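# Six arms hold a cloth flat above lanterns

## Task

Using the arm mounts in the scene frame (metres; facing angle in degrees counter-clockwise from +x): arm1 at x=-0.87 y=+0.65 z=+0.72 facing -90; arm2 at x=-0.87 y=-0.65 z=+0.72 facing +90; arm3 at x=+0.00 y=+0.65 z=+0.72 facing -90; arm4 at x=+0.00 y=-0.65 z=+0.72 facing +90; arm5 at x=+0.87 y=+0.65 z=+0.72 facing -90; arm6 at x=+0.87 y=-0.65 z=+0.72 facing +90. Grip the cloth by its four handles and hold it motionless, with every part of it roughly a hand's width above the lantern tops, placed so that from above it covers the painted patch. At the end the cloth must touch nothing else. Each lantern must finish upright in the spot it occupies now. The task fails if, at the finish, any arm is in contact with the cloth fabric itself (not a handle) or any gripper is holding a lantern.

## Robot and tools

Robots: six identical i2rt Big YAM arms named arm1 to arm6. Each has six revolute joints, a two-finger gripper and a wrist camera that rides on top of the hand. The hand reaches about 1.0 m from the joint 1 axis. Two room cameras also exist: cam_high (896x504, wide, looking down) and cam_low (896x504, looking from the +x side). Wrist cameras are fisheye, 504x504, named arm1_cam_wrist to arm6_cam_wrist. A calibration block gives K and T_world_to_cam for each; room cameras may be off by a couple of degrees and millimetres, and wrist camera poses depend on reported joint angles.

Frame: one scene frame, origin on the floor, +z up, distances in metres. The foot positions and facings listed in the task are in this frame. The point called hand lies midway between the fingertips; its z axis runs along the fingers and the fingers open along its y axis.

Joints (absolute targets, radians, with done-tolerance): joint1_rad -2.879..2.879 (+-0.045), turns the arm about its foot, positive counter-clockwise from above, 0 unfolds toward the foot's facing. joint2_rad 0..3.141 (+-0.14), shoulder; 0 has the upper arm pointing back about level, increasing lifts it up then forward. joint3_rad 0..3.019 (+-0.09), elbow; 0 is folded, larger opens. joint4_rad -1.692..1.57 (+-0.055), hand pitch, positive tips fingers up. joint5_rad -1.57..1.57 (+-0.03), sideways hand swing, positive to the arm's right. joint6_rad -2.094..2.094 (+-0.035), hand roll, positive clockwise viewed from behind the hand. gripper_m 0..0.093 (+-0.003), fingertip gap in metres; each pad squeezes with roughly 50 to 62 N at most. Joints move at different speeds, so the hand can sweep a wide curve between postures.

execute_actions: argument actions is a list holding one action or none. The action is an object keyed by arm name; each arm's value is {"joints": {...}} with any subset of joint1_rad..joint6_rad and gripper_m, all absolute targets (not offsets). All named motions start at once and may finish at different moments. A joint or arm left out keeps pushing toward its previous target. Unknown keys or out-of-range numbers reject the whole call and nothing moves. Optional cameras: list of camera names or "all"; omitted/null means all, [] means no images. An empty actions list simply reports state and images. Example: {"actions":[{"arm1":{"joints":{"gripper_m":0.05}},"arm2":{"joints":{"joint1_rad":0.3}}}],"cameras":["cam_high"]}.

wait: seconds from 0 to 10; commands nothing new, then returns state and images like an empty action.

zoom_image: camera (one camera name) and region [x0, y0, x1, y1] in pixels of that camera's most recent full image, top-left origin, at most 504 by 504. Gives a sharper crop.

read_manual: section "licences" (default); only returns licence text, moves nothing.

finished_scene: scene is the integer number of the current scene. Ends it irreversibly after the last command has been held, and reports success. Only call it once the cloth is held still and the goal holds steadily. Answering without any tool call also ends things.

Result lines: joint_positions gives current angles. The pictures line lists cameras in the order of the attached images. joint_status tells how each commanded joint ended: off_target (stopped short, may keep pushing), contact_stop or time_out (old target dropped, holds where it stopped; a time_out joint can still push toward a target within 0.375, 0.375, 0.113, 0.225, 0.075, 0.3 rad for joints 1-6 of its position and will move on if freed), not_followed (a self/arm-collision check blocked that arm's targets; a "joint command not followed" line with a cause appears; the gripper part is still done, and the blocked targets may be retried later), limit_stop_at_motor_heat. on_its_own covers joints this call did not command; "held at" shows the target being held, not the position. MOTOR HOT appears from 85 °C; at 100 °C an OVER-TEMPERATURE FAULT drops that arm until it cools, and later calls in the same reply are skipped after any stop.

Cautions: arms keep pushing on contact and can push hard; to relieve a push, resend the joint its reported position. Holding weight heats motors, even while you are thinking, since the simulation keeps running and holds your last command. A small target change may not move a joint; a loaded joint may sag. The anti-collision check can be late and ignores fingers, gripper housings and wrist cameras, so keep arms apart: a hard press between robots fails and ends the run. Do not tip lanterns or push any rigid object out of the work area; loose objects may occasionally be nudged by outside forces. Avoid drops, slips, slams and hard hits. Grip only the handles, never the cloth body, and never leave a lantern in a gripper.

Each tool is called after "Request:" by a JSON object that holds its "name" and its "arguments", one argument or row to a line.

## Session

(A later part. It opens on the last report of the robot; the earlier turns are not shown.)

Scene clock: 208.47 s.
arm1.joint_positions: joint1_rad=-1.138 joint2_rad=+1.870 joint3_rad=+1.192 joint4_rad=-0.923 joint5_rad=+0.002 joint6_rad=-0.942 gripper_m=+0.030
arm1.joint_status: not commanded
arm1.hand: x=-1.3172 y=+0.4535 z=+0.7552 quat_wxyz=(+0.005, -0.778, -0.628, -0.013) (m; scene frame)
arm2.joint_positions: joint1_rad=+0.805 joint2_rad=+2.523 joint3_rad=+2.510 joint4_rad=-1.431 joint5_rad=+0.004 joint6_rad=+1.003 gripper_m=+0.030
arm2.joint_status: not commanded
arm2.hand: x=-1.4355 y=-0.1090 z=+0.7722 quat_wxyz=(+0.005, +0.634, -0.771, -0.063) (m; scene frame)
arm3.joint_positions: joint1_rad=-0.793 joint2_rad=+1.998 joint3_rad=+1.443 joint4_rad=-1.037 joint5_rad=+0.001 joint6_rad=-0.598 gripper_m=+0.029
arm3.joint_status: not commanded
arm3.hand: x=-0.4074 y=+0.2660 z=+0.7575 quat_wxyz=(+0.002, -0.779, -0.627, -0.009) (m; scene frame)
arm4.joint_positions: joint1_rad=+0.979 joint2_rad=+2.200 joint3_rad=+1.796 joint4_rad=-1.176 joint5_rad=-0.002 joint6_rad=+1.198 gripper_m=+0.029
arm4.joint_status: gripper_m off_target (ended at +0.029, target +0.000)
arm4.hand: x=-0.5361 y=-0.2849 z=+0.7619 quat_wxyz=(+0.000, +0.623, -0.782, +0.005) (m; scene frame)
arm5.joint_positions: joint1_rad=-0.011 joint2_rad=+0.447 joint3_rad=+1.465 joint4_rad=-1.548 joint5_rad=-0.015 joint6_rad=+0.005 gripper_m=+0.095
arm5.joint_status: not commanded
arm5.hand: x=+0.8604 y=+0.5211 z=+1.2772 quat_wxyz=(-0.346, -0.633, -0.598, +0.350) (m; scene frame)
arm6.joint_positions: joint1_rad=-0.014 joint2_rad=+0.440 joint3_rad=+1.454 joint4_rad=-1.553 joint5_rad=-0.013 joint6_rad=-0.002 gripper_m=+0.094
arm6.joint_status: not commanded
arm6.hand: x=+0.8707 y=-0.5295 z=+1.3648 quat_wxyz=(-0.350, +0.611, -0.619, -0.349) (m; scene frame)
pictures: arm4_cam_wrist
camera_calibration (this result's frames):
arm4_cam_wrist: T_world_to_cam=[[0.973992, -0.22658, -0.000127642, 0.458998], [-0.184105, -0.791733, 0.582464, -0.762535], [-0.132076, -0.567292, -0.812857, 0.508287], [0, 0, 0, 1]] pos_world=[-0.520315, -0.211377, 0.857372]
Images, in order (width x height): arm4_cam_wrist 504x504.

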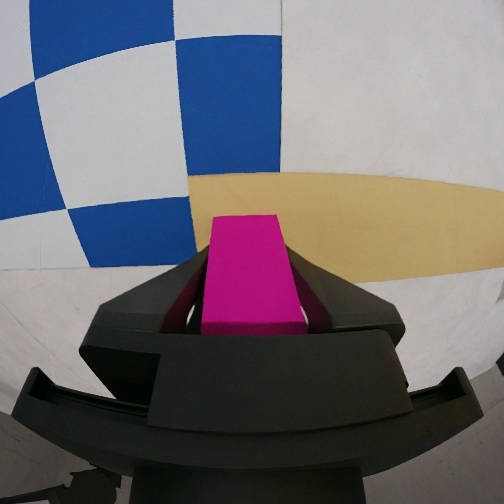

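Request:
{"name": "execute_actions", "arguments": {
  "actions": [
    {"arm1":{"joints":{"joint1_rad":-1.077,"joint2_rad":1.497,"joint3_rad":1.136,"joint4_rad":-1.089,"joint6_rad":-0.881}},"arm2":{"joints":{"joint1_rad":0.769,"joint2_rad":2.322,"joint3_rad":2.469,"joint4_rad":-1.587,"joint6_rad":0.967}},"arm3":{"joints":{"joint2_rad":1.738,"joint3_rad":1.628,"joint4_rad":-1.305}},"arm4":{"joints":{"joint2_rad":1.987,"joint3_rad":1.975,"joint4_rad":-1.41}}}
  ],
  "cameras": ["cam_high","cam_low","arm3_cam_wrist"]
}}

Scene clock: 238.23 s.
arm1.joint_positions: joint1_rad=-1.072 joint2_rad=+1.491 joint3_rad=+1.126 joint4_rad=-1.078 joint5_rad=+0.001 joint6_rad=-0.873 gripper_m=+0.030
arm1.joint_status: all done
arm1.hand: x=-1.2650 y=+0.4421 z=+0.9002 quat_wxyz=(+0.021, -0.777, -0.625, +0.064) (m; scene frame)
arm2.joint_positions: joint1_rad=+0.761 joint2_rad=+2.304 joint3_rad=+2.461 joint4_rad=-1.571 joint5_rad=+0.001 joint6_rad=+0.962 gripper_m=+0.030
arm2.joint_status: all done
arm2.hand: x=-1.3831 y=-0.1150 z=+0.9096 quat_wxyz=(+0.005, +0.632, -0.771, -0.078) (m; scene frame)
arm3.joint_positions: joint1_rad=-0.794 joint2_rad=+1.745 joint3_rad=+1.600 joint4_rad=-1.286 joint5_rad=+0.001 joint6_rad=-0.598 gripper_m=+0.029
arm3.joint_status: all done
arm3.hand: x=-0.4119 y=+0.2616 z=+0.9508 quat_wxyz=(-0.004, -0.777, -0.625, +0.071) (m; scene frame)
arm4.joint_positions: joint1_rad=+0.979 joint2_rad=+1.973 joint3_rad=+1.960 joint4_rad=-1.397 joint5_rad=+0.000 joint6_rad=+1.198 gripper_m=+0.029
arm4.joint_status: all done
arm4.hand: x=-0.5402 y=-0.2816 z=+0.9658 quat_wxyz=(+0.024, +0.621, -0.779, -0.076) (m; scene frame)
arm5.joint_positions: joint1_rad=-0.011 joint2_rad=+0.447 joint3_rad=+1.465 joint4_rad=-1.548 joint5_rad=-0.015 joint6_rad=+0.005 gripper_m=+0.095
arm5.joint_status: not commanded
arm5.hand: x=+0.8604 y=+0.5211 z=+1.2772 quat_wxyz=(-0.346, -0.633, -0.598, +0.350) (m; scene frame)
arm6.joint_positions: joint1_rad=-0.014 joint2_rad=+0.440 joint3_rad=+1.454 joint4_rad=-1.553 joint5_rad=-0.013 joint6_rad=-0.002 gripper_m=+0.094
arm6.joint_status: not commanded
arm6.hand: x=+0.8707 y=-0.5295 z=+1.3648 quat_wxyz=(-0.350, +0.611, -0.619, -0.349) (m; scene frame)
pictures: arm3_cam_wrist, cam_high, cam_low
camera_calibration (this result's frames):
arm3_cam_wrist: T_world_to_cam=[[-0.97139, 0.228338, 0.0652945, -0.520387], [0.230628, 0.841354, 0.488809, -0.579816], [0.0566779, 0.489883, -0.869944, 0.849338], [0, 0, 0, 1]] pos_world=[-0.419915, 0.190579, 1.05627]
Images, in order (width x height): arm3_cam_wrist 504x504, cam_high 896x504, cam_low 896x504.

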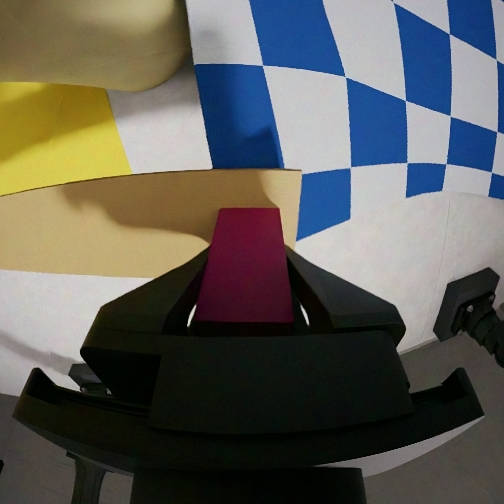

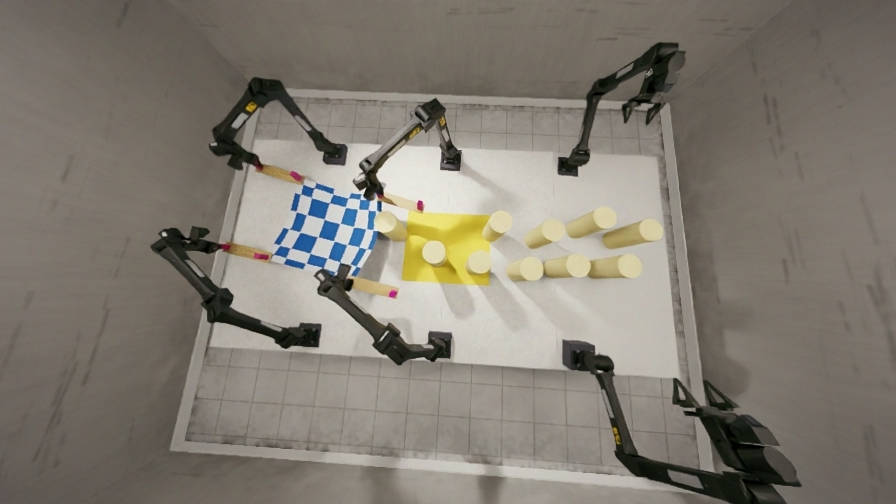

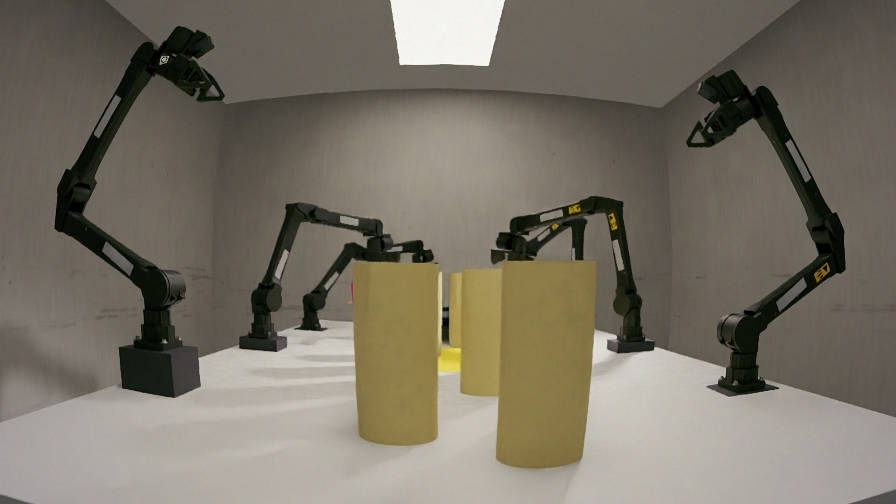

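Request:
{"name": "execute_actions", "arguments": {
  "actions": [
    {"arm3":{"joints":{"joint1_rad":-0.838,"joint2_rad":1.705,"joint3_rad":2.053,"joint4_rad":-1.568,"joint6_rad":-0.642}},"arm4":{"joints":{"joint2_rad":1.895,"joint3_rad":2.275,"joint4_rad":-1.573}}}
  ],
  "cameras": ["cam_high","cam_low","arm3_cam_wrist","arm4_cam_wrist"]
}}

Scene clock: 248.43 s.
arm1.joint_positions: joint1_rad=-1.072 joint2_rad=+1.491 joint3_rad=+1.126 joint4_rad=-1.078 joint5_rad=+0.000 joint6_rad=-0.870 gripper_m=+0.030
arm1.joint_status: not commanded
arm1.hand: x=-1.2649 y=+0.4420 z=+0.9002 quat_wxyz=(+0.020, -0.778, -0.624, +0.064) (m; scene frame)
arm2.joint_positions: joint1_rad=+0.761 joint2_rad=+2.304 joint3_rad=+2.461 joint4_rad=-1.573 joint5_rad=+0.001 joint6_rad=+0.962 gripper_m=+0.030
arm2.joint_status: not commanded
arm2.hand: x=-1.3828 y=-0.1152 z=+0.9096 quat_wxyz=(+0.005, +0.632, -0.771, -0.077) (m; scene frame)
arm3.joint_positions: joint1_rad=-0.834 joint2_rad=+1.718 joint3_rad=+1.998 joint4_rad=-1.551 joint5_rad=+0.001 joint6_rad=-0.632 gripper_m=+0.029
arm3.joint_status: all done
arm3.hand: x=-0.4400 y=+0.2672 z=+1.1230 quat_wxyz=(-0.005, -0.772, -0.617, +0.150) (m; scene frame)
arm4.joint_positions: joint1_rad=+0.979 joint2_rad=+1.897 joint3_rad=+2.239 joint4_rad=-1.559 joint5_rad=+0.000 joint6_rad=+1.198 gripper_m=+0.029
arm4.joint_status: all done
arm4.hand: x=-0.5392 y=-0.2821 z=+1.1259 quat_wxyz=(+0.052, +0.614, -0.770, -0.168) (m; scene frame)
arm5.joint_positions: joint1_rad=-0.011 joint2_rad=+0.447 joint3_rad=+1.465 joint4_rad=-1.548 joint5_rad=-0.015 joint6_rad=+0.005 gripper_m=+0.095
arm5.joint_status: not commanded
arm5.hand: x=+0.8604 y=+0.5211 z=+1.2772 quat_wxyz=(-0.346, -0.633, -0.598, +0.350) (m; scene frame)
arm6.joint_positions: joint1_rad=-0.014 joint2_rad=+0.440 joint3_rad=+1.454 joint4_rad=-1.553 joint5_rad=-0.013 joint6_rad=-0.002 gripper_m=+0.094
arm6.joint_status: not commanded
arm6.hand: x=+0.8707 y=-0.5295 z=+1.3648 quat_wxyz=(-0.350, +0.611, -0.619, -0.349) (m; scene frame)
pictures: arm3_cam_wrist, arm4_cam_wrist, cam_high, cam_low
camera_calibration (this result's frames):
arm3_cam_wrist: T_world_to_cam=[[-0.955898, 0.246783, 0.159239, -0.66382], [0.289528, 0.882845, 0.369809, -0.513747], [-0.0493202, 0.399604, -0.91536, 1.02649], [0, 0, 0, 1]] pos_world=[-0.435174, 0.207189, 1.2353]
arm4_cam_wrist: T_world_to_cam=[[0.924131, -0.192899, -0.329805, 0.816474], [-0.0305352, -0.897721, 0.439506, -0.759025], [-0.380853, -0.39609, -0.835502, 0.744975], [0, 0, 0, 1]] pos_world=[-0.49398, -0.228818, 1.2253]
Images, in order (width x height): arm3_cam_wrist 504x504, arm4_cam_wrist 504x504, cam_high 896x504, cam_low 896x504.

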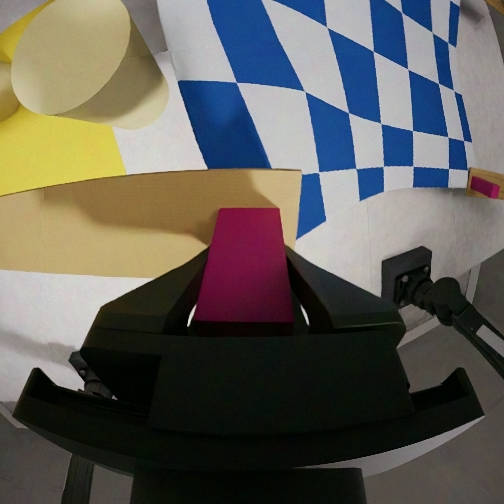

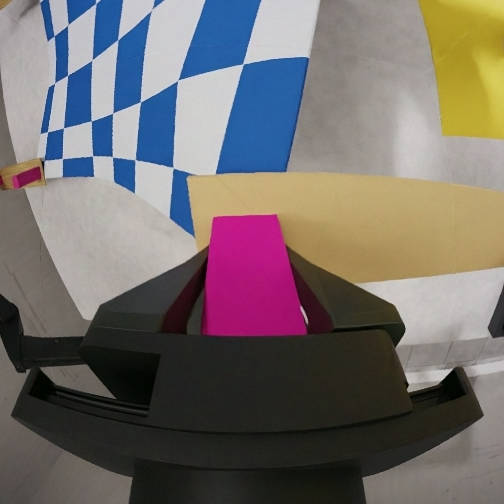

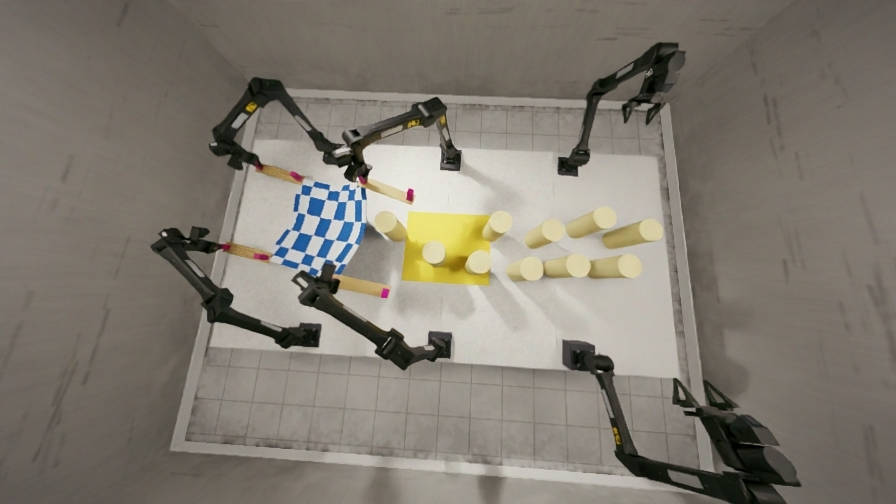

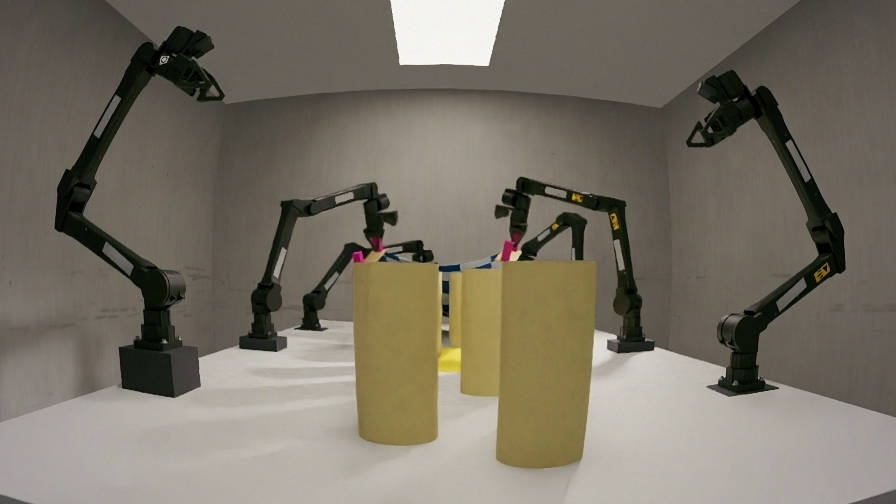

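Request:
{"name": "execute_actions", "arguments": {
  "actions": [
    {"arm1":{"joints":{"joint1_rad":-1.106,"joint2_rad":1.452,"joint3_rad":1.442,"joint4_rad":-1.365,"joint6_rad":-0.905}},"arm2":{"joints":{"joint1_rad":0.73,"joint2_rad":2.135,"joint3_rad":2.39,"joint4_rad":-1.65,"joint6_rad":0.925}},"arm3":{"joints":{"joint1_rad":-0.855,"joint2_rad":1.677,"joint3_rad":2.072,"joint4_rad":-1.594,"joint6_rad":-0.66}},"arm4":{"joints":{"joint1_rad":0.94,"joint2_rad":1.734,"joint3_rad":2.078,"joint4_rad":-1.598,"joint6_rad":1.158}}}
  ],
  "cameras": ["cam_high","cam_low"]
}}

Request:
{"name": "zoom_image", "arguments": {
  "camera": "cam_low",
  "region": [330, 200, 550, 320]
}}

Scene clock: 274.47 s.
arm1.joint_positions: joint1_rad=-1.093 joint2_rad=+1.452 joint3_rad=+1.399 joint4_rad=-1.357 joint5_rad=-0.006 joint6_rad=-0.871 gripper_m=+0.030
arm1.joint_status: all done
arm1.hand: x=-1.2829 y=+0.4400 z=+1.0194 quat_wxyz=(+0.021, -0.783, -0.616, +0.082) (m; scene frame)
arm2.joint_positions: joint1_rad=+0.728 joint2_rad=+2.117 joint3_rad=+2.381 joint4_rad=-1.635 joint5_rad=+0.001 joint6_rad=+0.933 gripper_m=+0.030
arm2.joint_status: all done
arm2.hand: x=-1.3334 y=-0.1332 z=+1.0038 quat_wxyz=(+0.003, +0.629, -0.771, -0.100) (m; scene frame)
arm3.joint_positions: joint1_rad=-0.845 joint2_rad=+1.718 joint3_rad=+1.998 joint4_rad=-1.579 joint5_rad=+0.001 joint6_rad=-0.650 gripper_m=+0.029
arm3.joint_status: all done
arm3.hand: x=-0.4393 y=+0.2766 z=+1.1213 quat_wxyz=(-0.003, -0.772, -0.621, +0.137) (m; scene frame)
arm4.joint_positions: joint1_rad=+0.934 joint2_rad=+1.765 joint3_rad=+2.074 joint4_rad=-1.580 joint5_rad=+0.000 joint6_rad=+1.171 gripper_m=+0.029
arm4.joint_status: all done
arm4.hand: x=-0.4786 y=-0.2908 z=+1.1314 quat_wxyz=(+0.039, +0.609, -0.779, -0.144) (m; scene frame)
arm5.joint_positions: joint1_rad=-0.011 joint2_rad=+0.447 joint3_rad=+1.465 joint4_rad=-1.548 joint5_rad=-0.015 joint6_rad=+0.005 gripper_m=+0.095
arm5.joint_status: not commanded
arm5.hand: x=+0.8604 y=+0.5211 z=+1.2772 quat_wxyz=(-0.346, -0.633, -0.598, +0.350) (m; scene frame)
arm6.joint_positions: joint1_rad=-0.014 joint2_rad=+0.440 joint3_rad=+1.454 joint4_rad=-1.553 joint5_rad=-0.013 joint6_rad=-0.002 gripper_m=+0.094
arm6.joint_status: not commanded
arm6.hand: x=+0.8707 y=-0.5295 z=+1.3648 quat_wxyz=(-0.350, +0.611, -0.619, -0.349) (m; scene frame)
pictures: cam_high, cam_low
Images, in order (width x height): cam_high 896x504, cam_low 896x504.

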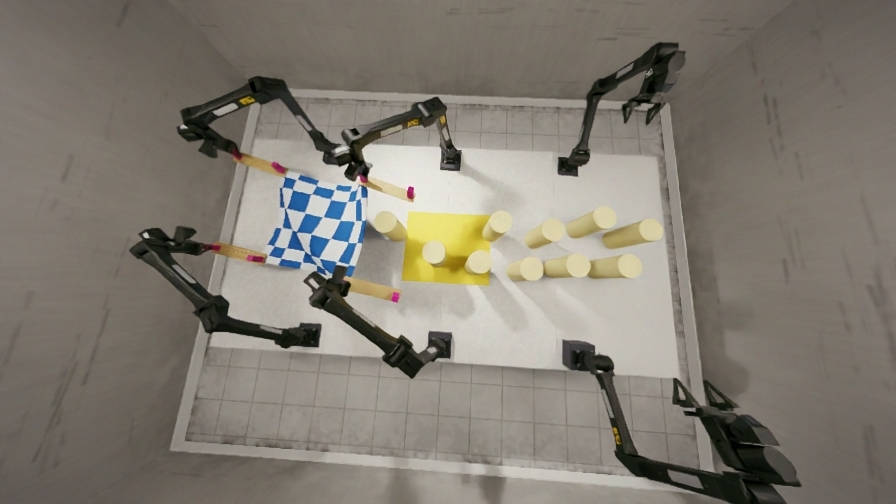

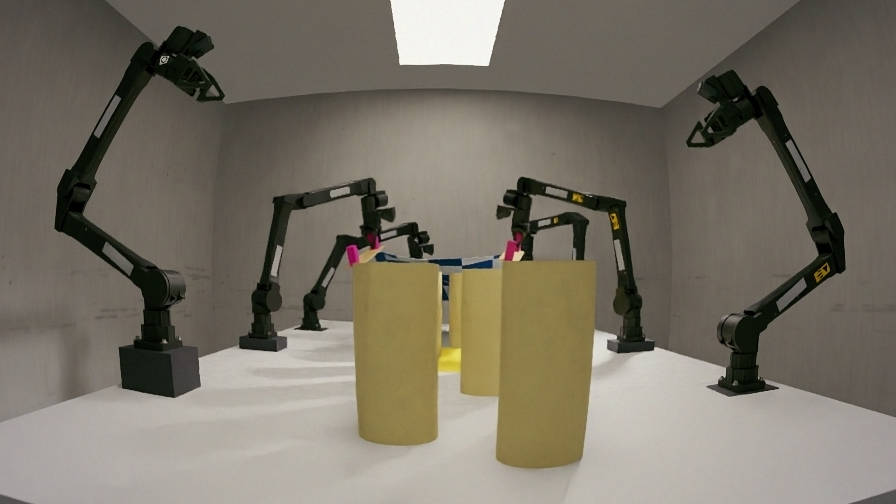

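Region (330, 200, 550, 320) of cam_low's 896x504 image, scaled by 2.291, with more detail than that image has; it fills the top 275 rows of this view, and the rest is white.

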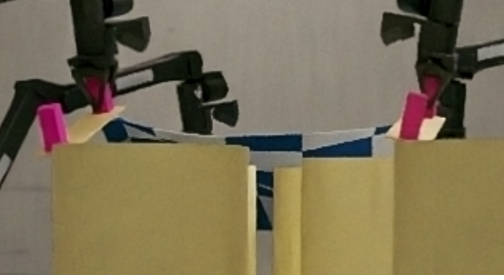

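Request:
{"name": "execute_actions", "arguments": {
  "actions": [
    {"arm1":{"joints":{"joint2_rad":1.40,"joint3_rad":1.50,"joint4_rad":-1.41}},"arm3":{"joints":{"joint1_rad":-0.762,"joint2_rad":1.53,"joint3_rad":1.875,"joint4_rad":-1.595,"joint6_rad":-0.565}},"arm4":{"joints":{"joint1_rad":0.865,"joint2_rad":1.56,"joint3_rad":1.90,"joint4_rad":-1.595,"joint6_rad":1.065}}}
  ],
  "cameras": ["cam_high","cam_low","arm3_cam_wrist"]
}}

Request:
{"name": "zoom_image", "arguments": {
  "camera": "cam_low",
  "region": [330, 200, 550, 320]
}}

Scene clock: 298.90 s.
arm1.joint_positions: joint1_rad=-1.092 joint2_rad=+1.406 joint3_rad=+1.441 joint4_rad=-1.417 joint5_rad=-0.029 joint6_rad=-0.846 gripper_m=+0.030
arm1.joint_status: all done
arm1.hand: x=-1.2710 y=+0.4407 z=+1.0545 quat_wxyz=(+0.011, -0.789, -0.607, +0.097) (m; scene frame)
arm2.joint_positions: joint1_rad=+0.727 joint2_rad=+2.117 joint3_rad=+2.381 joint4_rad=-1.647 joint5_rad=+0.005 joint6_rad=+0.927 gripper_m=+0.030
arm2.joint_status: not commanded
arm2.hand: x=-1.3303 y=-0.1345 z=+1.0032 quat_wxyz=(+0.001, +0.631, -0.770, -0.093) (m; scene frame)
arm3.joint_positions: joint1_rad=-0.756 joint2_rad=+1.532 joint3_rad=+1.877 joint4_rad=-1.581 joint5_rad=+0.003 joint6_rad=-0.581 gripper_m=+0.029
arm3.joint_status: all done
arm3.hand: x=-0.3605 y=+0.2835 z=+1.1659 quat_wxyz=(-0.016, -0.762, -0.626, +0.167) (m; scene frame)
arm4.joint_positions: joint1_rad=+0.858 joint2_rad=+1.596 joint3_rad=+1.899 joint4_rad=-1.563 joint5_rad=-0.001 joint6_rad=+1.074 gripper_m=+0.029
arm4.joint_status: all done
arm4.hand: x=-0.4054 y=-0.2945 z=+1.1488 quat_wxyz=(+0.028, +0.617, -0.772, -0.152) (m; scene frame)
arm5.joint_positions: joint1_rad=-0.011 joint2_rad=+0.447 joint3_rad=+1.465 joint4_rad=-1.548 joint5_rad=-0.015 joint6_rad=+0.005 gripper_m=+0.095
arm5.joint_status: not commanded
arm5.hand: x=+0.8604 y=+0.5211 z=+1.2772 quat_wxyz=(-0.346, -0.633, -0.598, +0.350) (m; scene frame)
arm6.joint_positions: joint1_rad=-0.014 joint2_rad=+0.440 joint3_rad=+1.454 joint4_rad=-1.553 joint5_rad=-0.013 joint6_rad=-0.002 gripper_m=+0.094
arm6.joint_status: not commanded
arm6.hand: x=+0.8707 y=-0.5295 z=+1.3648 quat_wxyz=(-0.350, +0.611, -0.619, -0.349) (m; scene frame)
pictures: arm3_cam_wrist, cam_high, cam_low
camera_calibration (this result's frames):
arm3_cam_wrist: T_world_to_cam=[[-0.960073, 0.224539, 0.166862, -0.602836], [0.269279, 0.903415, 0.333662, -0.538031], [-0.0758253, 0.365272, -0.927808, 1.07792], [0, 0, 0, 1]] pos_world=[-0.352152, 0.227693, 1.28021]
Images, in order (width x height): arm3_cam_wrist 504x504, cam_high 896x504, cam_low 896x504.

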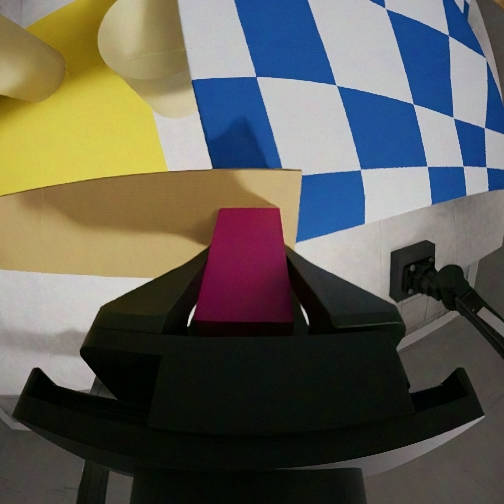

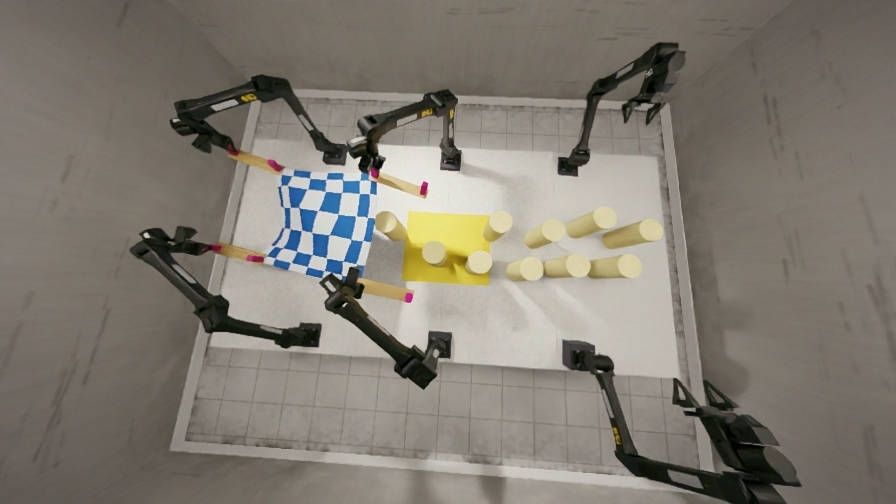

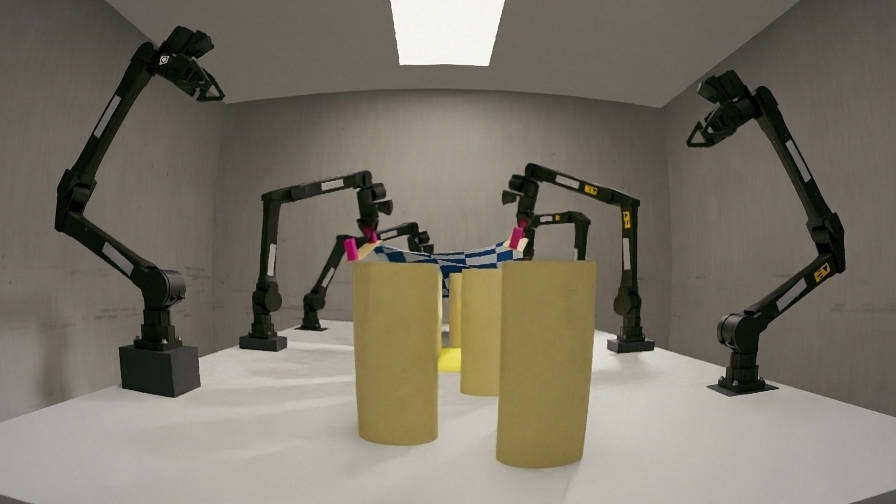

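Region (330, 200, 550, 320) of cam_low's 896x504 image, scaled by 2.291, with more detail than that image has; it fills the top 275 rows of this view, and the rest is white.

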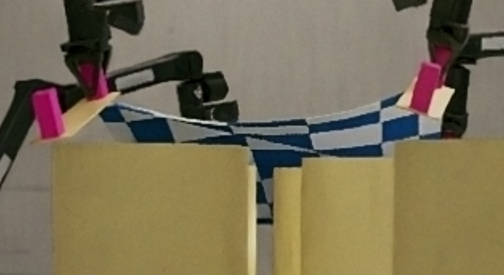

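Request:
{"name": "execute_actions", "arguments": {
  "actions": [
    {"arm1":{"joints":{"joint1_rad":-0.785,"joint2_rad":1.105,"joint3_rad":1.232,"joint4_rad":-1.45,"joint5_rad":0,"joint6_rad":-0.645}},"arm2":{"joints":{"joint1_rad":0.523,"joint2_rad":1.69,"joint3_rad":1.89,"joint4_rad":-1.565,"joint6_rad":0.662}},"arm3":{"joints":{"joint1_rad":-0.512,"joint2_rad":1.305,"joint3_rad":1.64,"joint4_rad":-1.585,"joint6_rad":-0.38}},"arm4":{"joints":{"joint1_rad":0.622,"joint2_rad":1.275,"joint3_rad":1.598,"joint4_rad":-1.555,"joint6_rad":0.795}}}
  ],
  "cameras": ["cam_high","cam_low"]
}}

Request:
{"name": "zoom_image", "arguments": {
  "camera": "cam_low",
  "region": [330, 200, 550, 320]
}}

Scene clock: 312.23 s.
arm1.joint_positions: joint1_rad=-0.772 joint2_rad=+1.098 joint3_rad=+1.229 joint4_rad=-1.449 joint5_rad=-0.018 joint6_rad=-0.610 gripper_m=+0.030
arm1.joint_status: joint6_rad off_target (ended at -0.610, target -0.645); the others done
arm1.hand: x=-1.1124 y=+0.3986 z=+1.0753 quat_wxyz=(-0.012, -0.760, -0.638, +0.127) (m; scene frame)
arm2.joint_positions: joint1_rad=+0.526 joint2_rad=+1.684 joint3_rad=+1.890 joint4_rad=-1.579 joint5_rad=+0.001 joint6_rad=+0.674 gripper_m=+0.030
arm2.joint_status: all done
arm2.hand: x=-1.1500 y=-0.1717 z=+1.0630 quat_wxyz=(-0.019, +0.651, -0.752, -0.097) (m; scene frame)
arm3.joint_positions: joint1_rad=-0.506 joint2_rad=+1.304 joint3_rad=+1.643 joint4_rad=-1.581 joint5_rad=+0.002 joint6_rad=-0.396 gripper_m=+0.029
arm3.joint_status: all done
arm3.hand: x=-0.2139 y=+0.2813 z=+1.1645 quat_wxyz=(-0.050, -0.741, -0.651, +0.156) (m; scene frame)
arm4.joint_positions: joint1_rad=+0.616 joint2_rad=+1.278 joint3_rad=+1.594 joint4_rad=-1.533 joint5_rad=-0.003 joint6_rad=+0.808 gripper_m=+0.029
arm4.joint_status: all done
arm4.hand: x=-0.2440 y=-0.3009 z=+1.1622 quat_wxyz=(-0.012, +0.624, -0.761, -0.175) (m; scene frame)
arm5.joint_positions: joint1_rad=-0.011 joint2_rad=+0.447 joint3_rad=+1.465 joint4_rad=-1.548 joint5_rad=-0.015 joint6_rad=+0.005 gripper_m=+0.095
arm5.joint_status: not commanded
arm5.hand: x=+0.8604 y=+0.5211 z=+1.2772 quat_wxyz=(-0.346, -0.633, -0.598, +0.350) (m; scene frame)
arm6.joint_positions: joint1_rad=-0.014 joint2_rad=+0.440 joint3_rad=+1.454 joint4_rad=-1.553 joint5_rad=-0.013 joint6_rad=-0.002 gripper_m=+0.094
arm6.joint_status: not commanded
arm6.hand: x=+0.8707 y=-0.5295 z=+1.3648 quat_wxyz=(-0.350, +0.611, -0.619, -0.349) (m; scene frame)
pictures: cam_high, cam_low
Images, in order (width x height): cam_high 896x504, cam_low 896x504.

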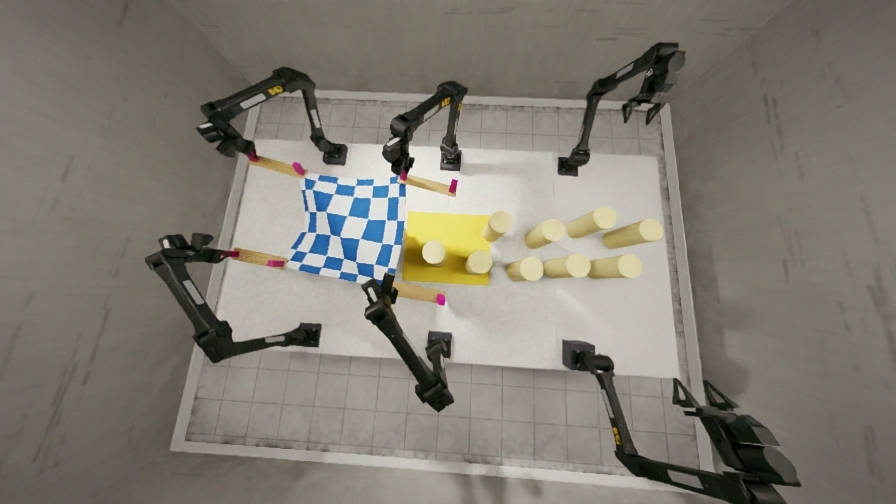

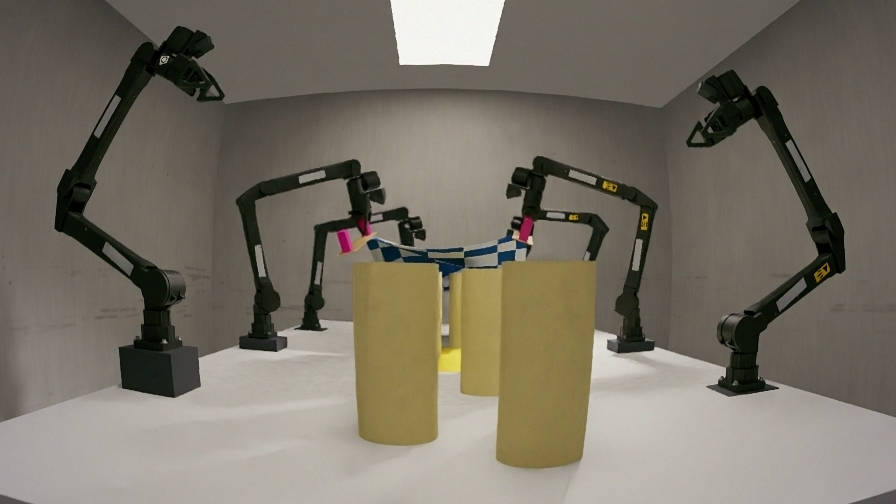

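Region (330, 200, 550, 320) of cam_low's 896x504 image, scaled by 2.291, with more detail than that image has; it fills the top 275 rows of this view, and the rest is white.

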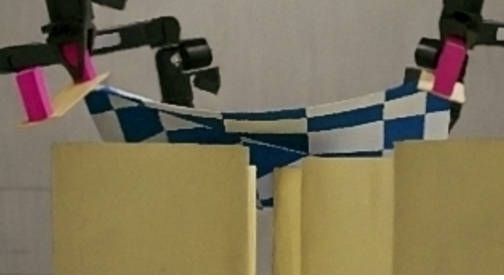

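Request:
{"name": "execute_actions", "arguments": {
  "actions": [],
  "cameras": ["arm1_cam_wrist","arm2_cam_wrist","arm3_cam_wrist","arm4_cam_wrist"]
}}

Scene clock: 315.63 s.
arm1.joint_positions: joint1_rad=-0.772 joint2_rad=+1.098 joint3_rad=+1.229 joint4_rad=-1.449 joint5_rad=-0.018 joint6_rad=-0.610 gripper_m=+0.030
arm1.joint_status: joint6_rad off_target (ended at -0.610, target -0.645); the others done
arm1.hand: x=-1.1123 y=+0.3986 z=+1.0755 quat_wxyz=(-0.012, -0.760, -0.638, +0.127) (m; scene frame)
arm2.joint_positions: joint1_rad=+0.526 joint2_rad=+1.684 joint3_rad=+1.890 joint4_rad=-1.579 joint5_rad=+0.001 joint6_rad=+0.674 gripper_m=+0.030
arm2.joint_status: all done
arm2.hand: x=-1.1500 y=-0.1717 z=+1.0630 quat_wxyz=(-0.019, +0.651, -0.752, -0.097) (m; scene frame)
arm3.joint_positions: joint1_rad=-0.506 joint2_rad=+1.304 joint3_rad=+1.643 joint4_rad=-1.581 joint5_rad=+0.002 joint6_rad=-0.396 gripper_m=+0.029
arm3.joint_status: all done
arm3.hand: x=-0.2139 y=+0.2813 z=+1.1645 quat_wxyz=(-0.050, -0.741, -0.651, +0.156) (m; scene frame)
arm4.joint_positions: joint1_rad=+0.616 joint2_rad=+1.278 joint3_rad=+1.594 joint4_rad=-1.533 joint5_rad=-0.003 joint6_rad=+0.808 gripper_m=+0.029
arm4.joint_status: all done
arm4.hand: x=-0.2440 y=-0.3009 z=+1.1622 quat_wxyz=(-0.012, +0.624, -0.761, -0.175) (m; scene frame)
arm5.joint_positions: joint1_rad=-0.011 joint2_rad=+0.447 joint3_rad=+1.465 joint4_rad=-1.548 joint5_rad=-0.015 joint6_rad=+0.005 gripper_m=+0.095
arm5.joint_status: not commanded
arm5.hand: x=+0.8604 y=+0.5211 z=+1.2772 quat_wxyz=(-0.346, -0.633, -0.598, +0.350) (m; scene frame)
arm6.joint_positions: joint1_rad=-0.014 joint2_rad=+0.440 joint3_rad=+1.454 joint4_rad=-1.553 joint5_rad=-0.013 joint6_rad=-0.002 gripper_m=+0.094
arm6.joint_status: not commanded
arm6.hand: x=+0.8707 y=-0.5295 z=+1.3648 quat_wxyz=(-0.350, +0.611, -0.619, -0.349) (m; scene frame)
pictures: arm1_cam_wrist, arm2_cam_wrist, arm3_cam_wrist, arm4_cam_wrist
camera_calibration (this result's frames):
arm1_cam_wrist: T_world_to_cam=[[-0.971508, 0.191817, 0.139205, -1.30402], [0.232415, 0.886089, 0.401036, -0.52202], [-0.0464226, 0.421963, -0.905424, 0.882719], [0, 0, 0, 1]] pos_world=[-1.10456, 0.340215, 1.19011]
arm2_cam_wrist: T_world_to_cam=[[0.984185, -0.138386, -0.110583, 1.22744], [-0.0720821, -0.883105, 0.463606, -0.725002], [-0.161813, -0.448303, -0.879114, 0.797158], [0, 0, 0, 1]] pos_world=[-1.1313, -0.113024, 1.17264]
arm3_cam_wrist: T_world_to_cam=[[-0.981816, 0.15467, 0.110067, -0.380224], [0.182159, 0.930808, 0.316883, -0.581826], [-0.0534384, 0.33117, -0.942057, 1.11947], [0, 0, 0, 1]] pos_world=[-0.207502, 0.229641, 1.28083]
arm4_cam_wrist: T_world_to_cam=[[0.951889, -0.160998, -0.260742, 0.488199], [-0.0626763, -0.935167, 0.348619, -0.696292], [-0.299964, -0.315504, -0.900266, 0.999531], [0, 0, 0, 1]] pos_world=[-0.208528, -0.257194, 1.26988]
Images, in order (width x height): arm1_cam_wrist 504x504, arm2_cam_wrist 504x504, arm3_cam_wrist 504x504, arm4_cam_wrist 504x504.

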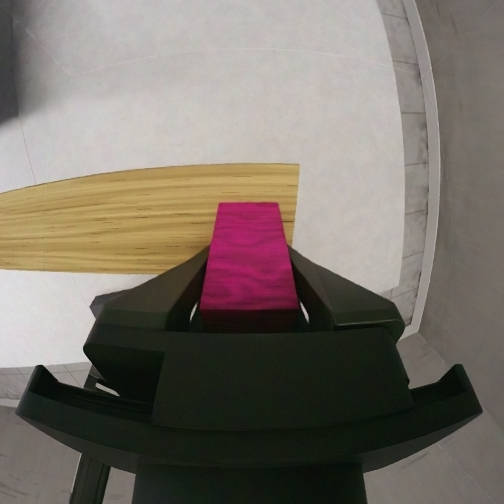

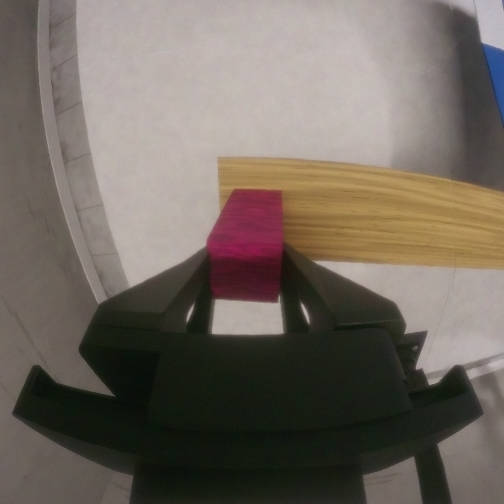

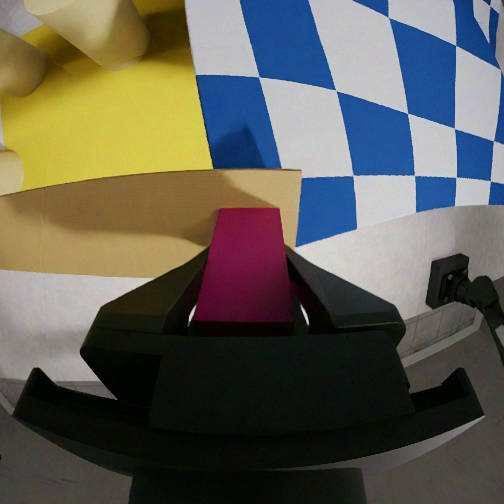

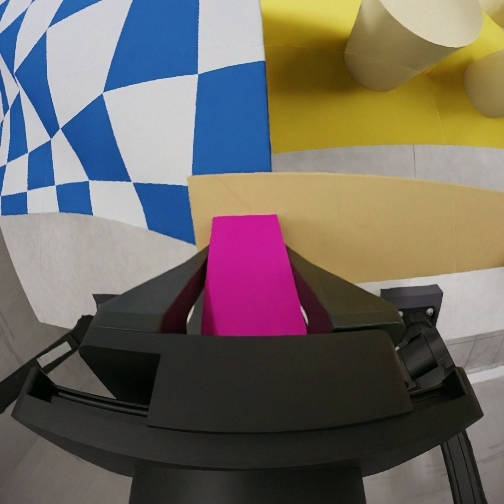

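Request:
{"name": "execute_actions", "arguments": {
  "actions": [
    {"arm1":{"joints":{"joint1_rad":-0.634,"joint2_rad":1.125,"joint3_rad":1.46,"joint4_rad":-1.6,"joint5_rad":-0.15,"joint6_rad":-0.57}},"arm2":{"joints":{"joint1_rad":0.452,"joint2_rad":1.428,"joint3_rad":1.74,"joint4_rad":-1.605,"joint6_rad":0.54}},"arm3":{"joints":{"joint1_rad":-0.328,"joint2_rad":1.218,"joint3_rad":1.561,"joint4_rad":-1.6,"joint6_rad":-0.285}},"arm4":{"joints":{"joint1_rad":0.412,"joint2_rad":1.194,"joint3_rad":1.548,"joint4_rad":-1.615,"joint6_rad":0.5}}}
  ],
  "cameras": ["cam_high","cam_low","arm1_cam_wrist"]
}}

Request:
{"name": "zoom_image", "arguments": {
  "camera": "cam_low",
  "region": [330, 200, 550, 320]
}}

Scene clock: 346.53 s.
arm1.joint_positions: joint1_rad=-0.624 joint2_rad=+1.130 joint3_rad=+1.417 joint4_rad=-1.589 joint5_rad=-0.153 joint6_rad=-0.546 gripper_m=+0.030
arm1.joint_status: all done
arm1.hand: x=-1.0554 y=+0.3484 z=+1.1386 quat_wxyz=(-0.092, -0.724, -0.674, +0.118) (m; scene frame)
arm2.joint_positions: joint1_rad=+0.441 joint2_rad=+1.424 joint3_rad=+1.732 joint4_rad=-1.593 joint5_rad=+0.001 joint6_rad=+0.548 gripper_m=+0.030
arm2.joint_status: all done
arm2.hand: x=-1.0705 y=-0.2287 z=+1.1218 quat_wxyz=(-0.041, +0.663, -0.735, -0.136) (m; scene frame)
arm3.joint_positions: joint1_rad=-0.320 joint2_rad=+1.238 joint3_rad=+1.560 joint4_rad=-1.586 joint5_rad=+0.003 joint6_rad=-0.301 gripper_m=+0.029
arm3.joint_status: all done
arm3.hand: x=-0.1330 y=+0.2748 z=+1.1538 quat_wxyz=(-0.066, -0.713, -0.684, +0.139) (m; scene frame)
arm4.joint_positions: joint1_rad=+0.408 joint2_rad=+1.219 joint3_rad=+1.538 joint4_rad=-1.597 joint5_rad=-0.006 joint6_rad=+0.514 gripper_m=+0.029
arm4.joint_status: all done
arm4.hand: x=-0.1529 y=-0.2923 z=+1.1551 quat_wxyz=(-0.044, +0.660, -0.737, -0.139) (m; scene frame)
arm5.joint_positions: joint1_rad=-0.011 joint2_rad=+0.447 joint3_rad=+1.465 joint4_rad=-1.548 joint5_rad=-0.015 joint6_rad=+0.005 gripper_m=+0.095
arm5.joint_status: not commanded
arm5.hand: x=+0.8604 y=+0.5211 z=+1.2772 quat_wxyz=(-0.346, -0.633, -0.598, +0.350) (m; scene frame)
arm6.joint_positions: joint1_rad=-0.014 joint2_rad=+0.440 joint3_rad=+1.454 joint4_rad=-1.553 joint5_rad=-0.013 joint6_rad=-0.002 gripper_m=+0.094
arm6.joint_status: not commanded
arm6.hand: x=+0.8707 y=-0.5295 z=+1.3648 quat_wxyz=(-0.350, +0.611, -0.619, -0.349) (m; scene frame)
pictures: arm1_cam_wrist, cam_high, cam_low
camera_calibration (this result's frames):
arm1_cam_wrist: T_world_to_cam=[[-0.996528, 0.0805197, 0.0211885, -1.1011], [0.083037, 0.942476, 0.323797, -0.605477], [0.00610238, 0.324432, -0.945889, 1.0992], [0, 0, 0, 1]] pos_world=[-1.05371, 0.302691, 1.25911]
Images, in order (width x height): arm1_cam_wrist 504x504, cam_high 896x504, cam_low 896x504.

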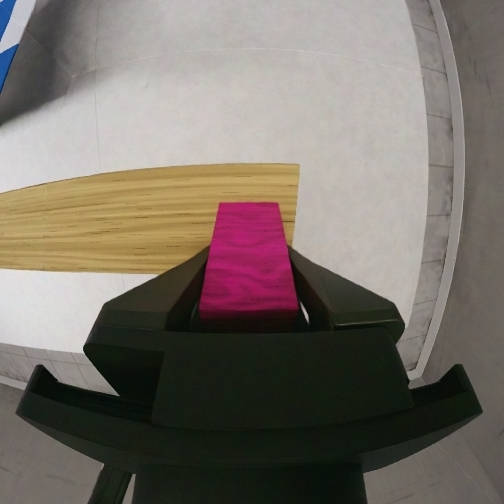

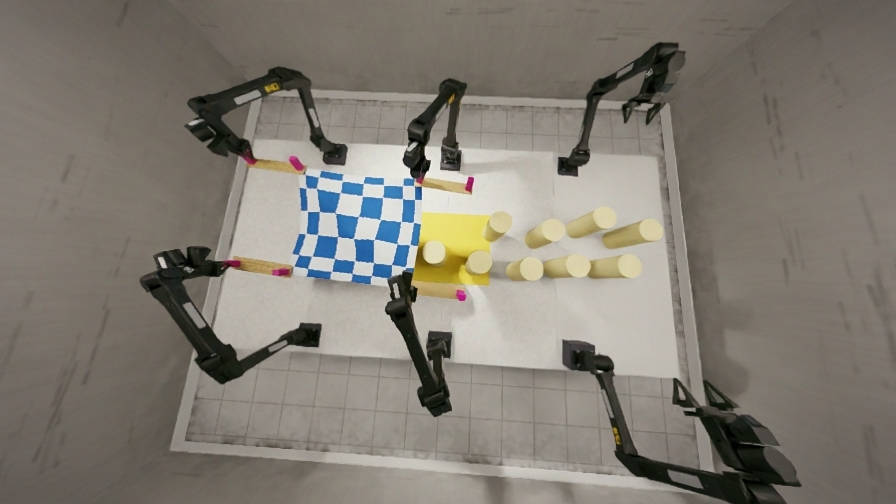

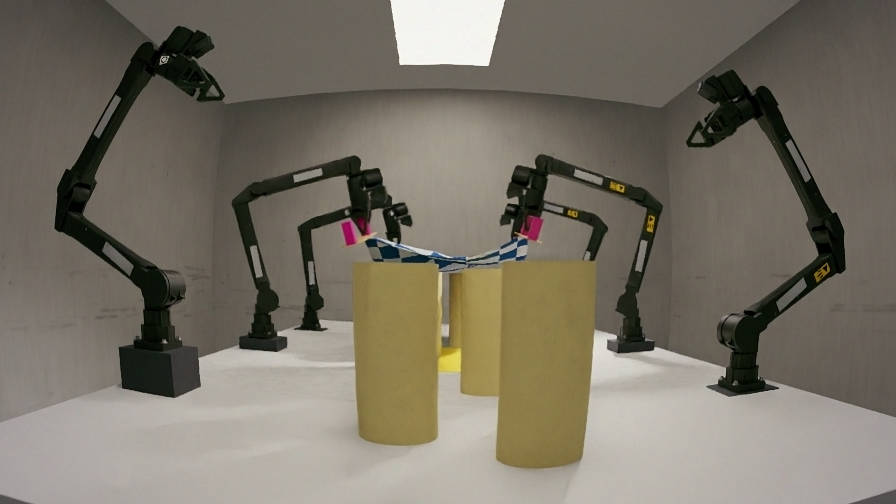

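Region (330, 200, 550, 320) of cam_low's 896x504 image, scaled by 2.291, with more detail than that image has; it fills the top 275 rows of this view, and the rest is white.

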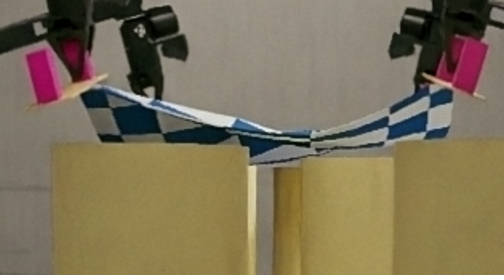

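Request:
{"name": "execute_actions", "arguments": {
  "actions": [
    {"arm1":{"joints":{"joint1_rad":-0.282,"joint2_rad":1.075,"joint3_rad":1.40,"joint4_rad":-1.615,"joint5_rad":-0.10,"joint6_rad":-0.30}},"arm2":{"joints":{"joint1_rad":0.224,"joint2_rad":1.211,"joint3_rad":1.557,"joint4_rad":-1.645,"joint6_rad":0.26}},"arm3":{"joints":{"joint1_rad":-0.028,"joint2_rad":1.128,"joint3_rad":1.51,"joint4_rad":-1.62,"joint6_rad":0.02}},"arm4":{"joints":{"joint1_rad":0.07,"joint2_rad":1.065,"joint3_rad":1.472,"joint4_rad":-1.63,"joint6_rad":0.098}}}
  ],
  "cameras": ["cam_high","cam_low"]
}}

Request:
{"name": "zoom_image", "arguments": {
  "camera": "cam_low",
  "region": [330, 200, 550, 320]
}}

Scene clock: 362.10 s.
arm1.joint_positions: joint1_rad=-0.279 joint2_rad=+1.092 joint3_rad=+1.398 joint4_rad=-1.603 joint5_rad=-0.107 joint6_rad=-0.255 gripper_m=+0.030
arm1.joint_status: joint6_rad off_target (ended at -0.255, target -0.300); the others done
arm1.hand: x=-0.9464 y=+0.3177 z=+1.1393 quat_wxyz=(-0.105, -0.708, -0.692, +0.095) (m; scene frame)
arm2.joint_positions: joint1_rad=+0.214 joint2_rad=+1.203 joint3_rad=+1.560 joint4_rad=-1.629 joint5_rad=-0.002 joint6_rad=+0.263 gripper_m=+0.030
arm2.joint_status: all done
arm2.hand: x=-0.9522 y=-0.2800 z=+1.1333 quat_wxyz=(-0.077, +0.684, -0.715, -0.127) (m; scene frame)
arm3.joint_positions: joint1_rad=-0.028 joint2_rad=+1.142 joint3_rad=+1.508 joint4_rad=-1.604 joint5_rad=+0.006 joint6_rad=+0.003 gripper_m=+0.029
arm3.joint_status: all done
arm3.hand: x=-0.0180 y=+0.2879 z=+1.1638 quat_wxyz=(-0.111, -0.715, -0.679, +0.123) (m; scene frame)
arm4.joint_positions: joint1_rad=+0.081 joint2_rad=+1.079 joint3_rad=+1.463 joint4_rad=-1.611 joint5_rad=-0.014 joint6_rad=+0.115 gripper_m=+0.029
arm4.joint_status: all done
arm4.hand: x=-0.0274 y=-0.3109 z=+1.1693 quat_wxyz=(-0.104, +0.684, -0.710, -0.136) (m; scene frame)
arm5.joint_positions: joint1_rad=-0.011 joint2_rad=+0.447 joint3_rad=+1.465 joint4_rad=-1.548 joint5_rad=-0.015 joint6_rad=+0.005 gripper_m=+0.095
arm5.joint_status: not commanded
arm5.hand: x=+0.8604 y=+0.5211 z=+1.2772 quat_wxyz=(-0.346, -0.633, -0.598, +0.350) (m; scene frame)
arm6.joint_positions: joint1_rad=-0.014 joint2_rad=+0.440 joint3_rad=+1.454 joint4_rad=-1.553 joint5_rad=-0.013 joint6_rad=-0.002 gripper_m=+0.094
arm6.joint_status: not commanded
arm6.hand: x=+0.8707 y=-0.5295 z=+1.3648 quat_wxyz=(-0.350, +0.611, -0.619, -0.349) (m; scene frame)
pictures: cam_high, cam_low
Images, in order (width x height): cam_high 896x504, cam_low 896x504.

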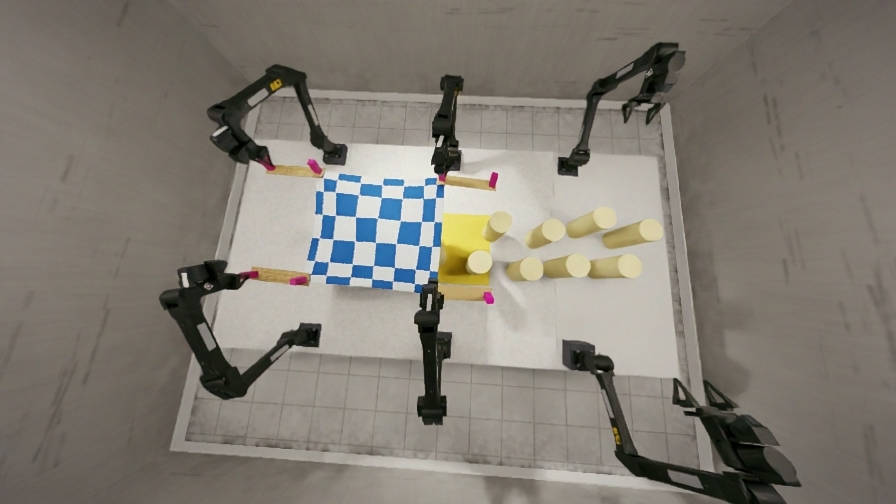

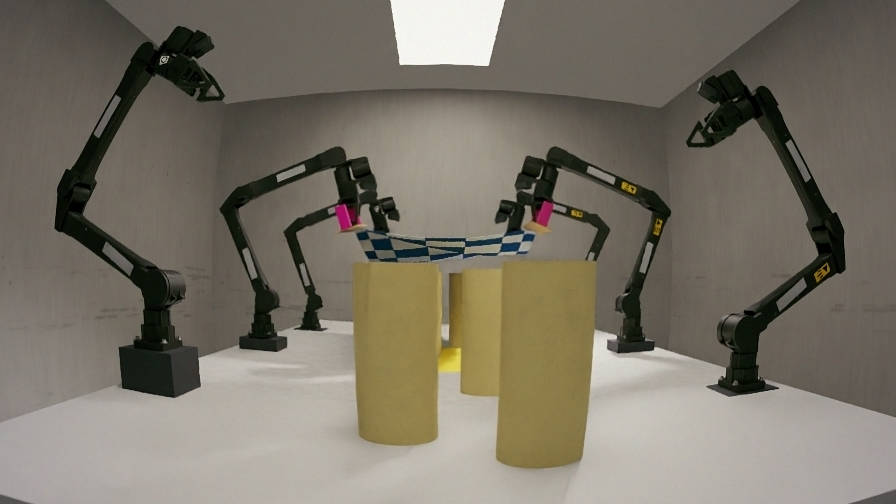

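Region (330, 200, 550, 320) of cam_low's 896x504 image, scaled by 2.291, with more detail than that image has; it fills the top 275 rows of this view, and the rest is white.

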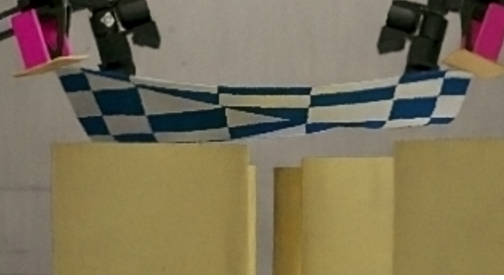

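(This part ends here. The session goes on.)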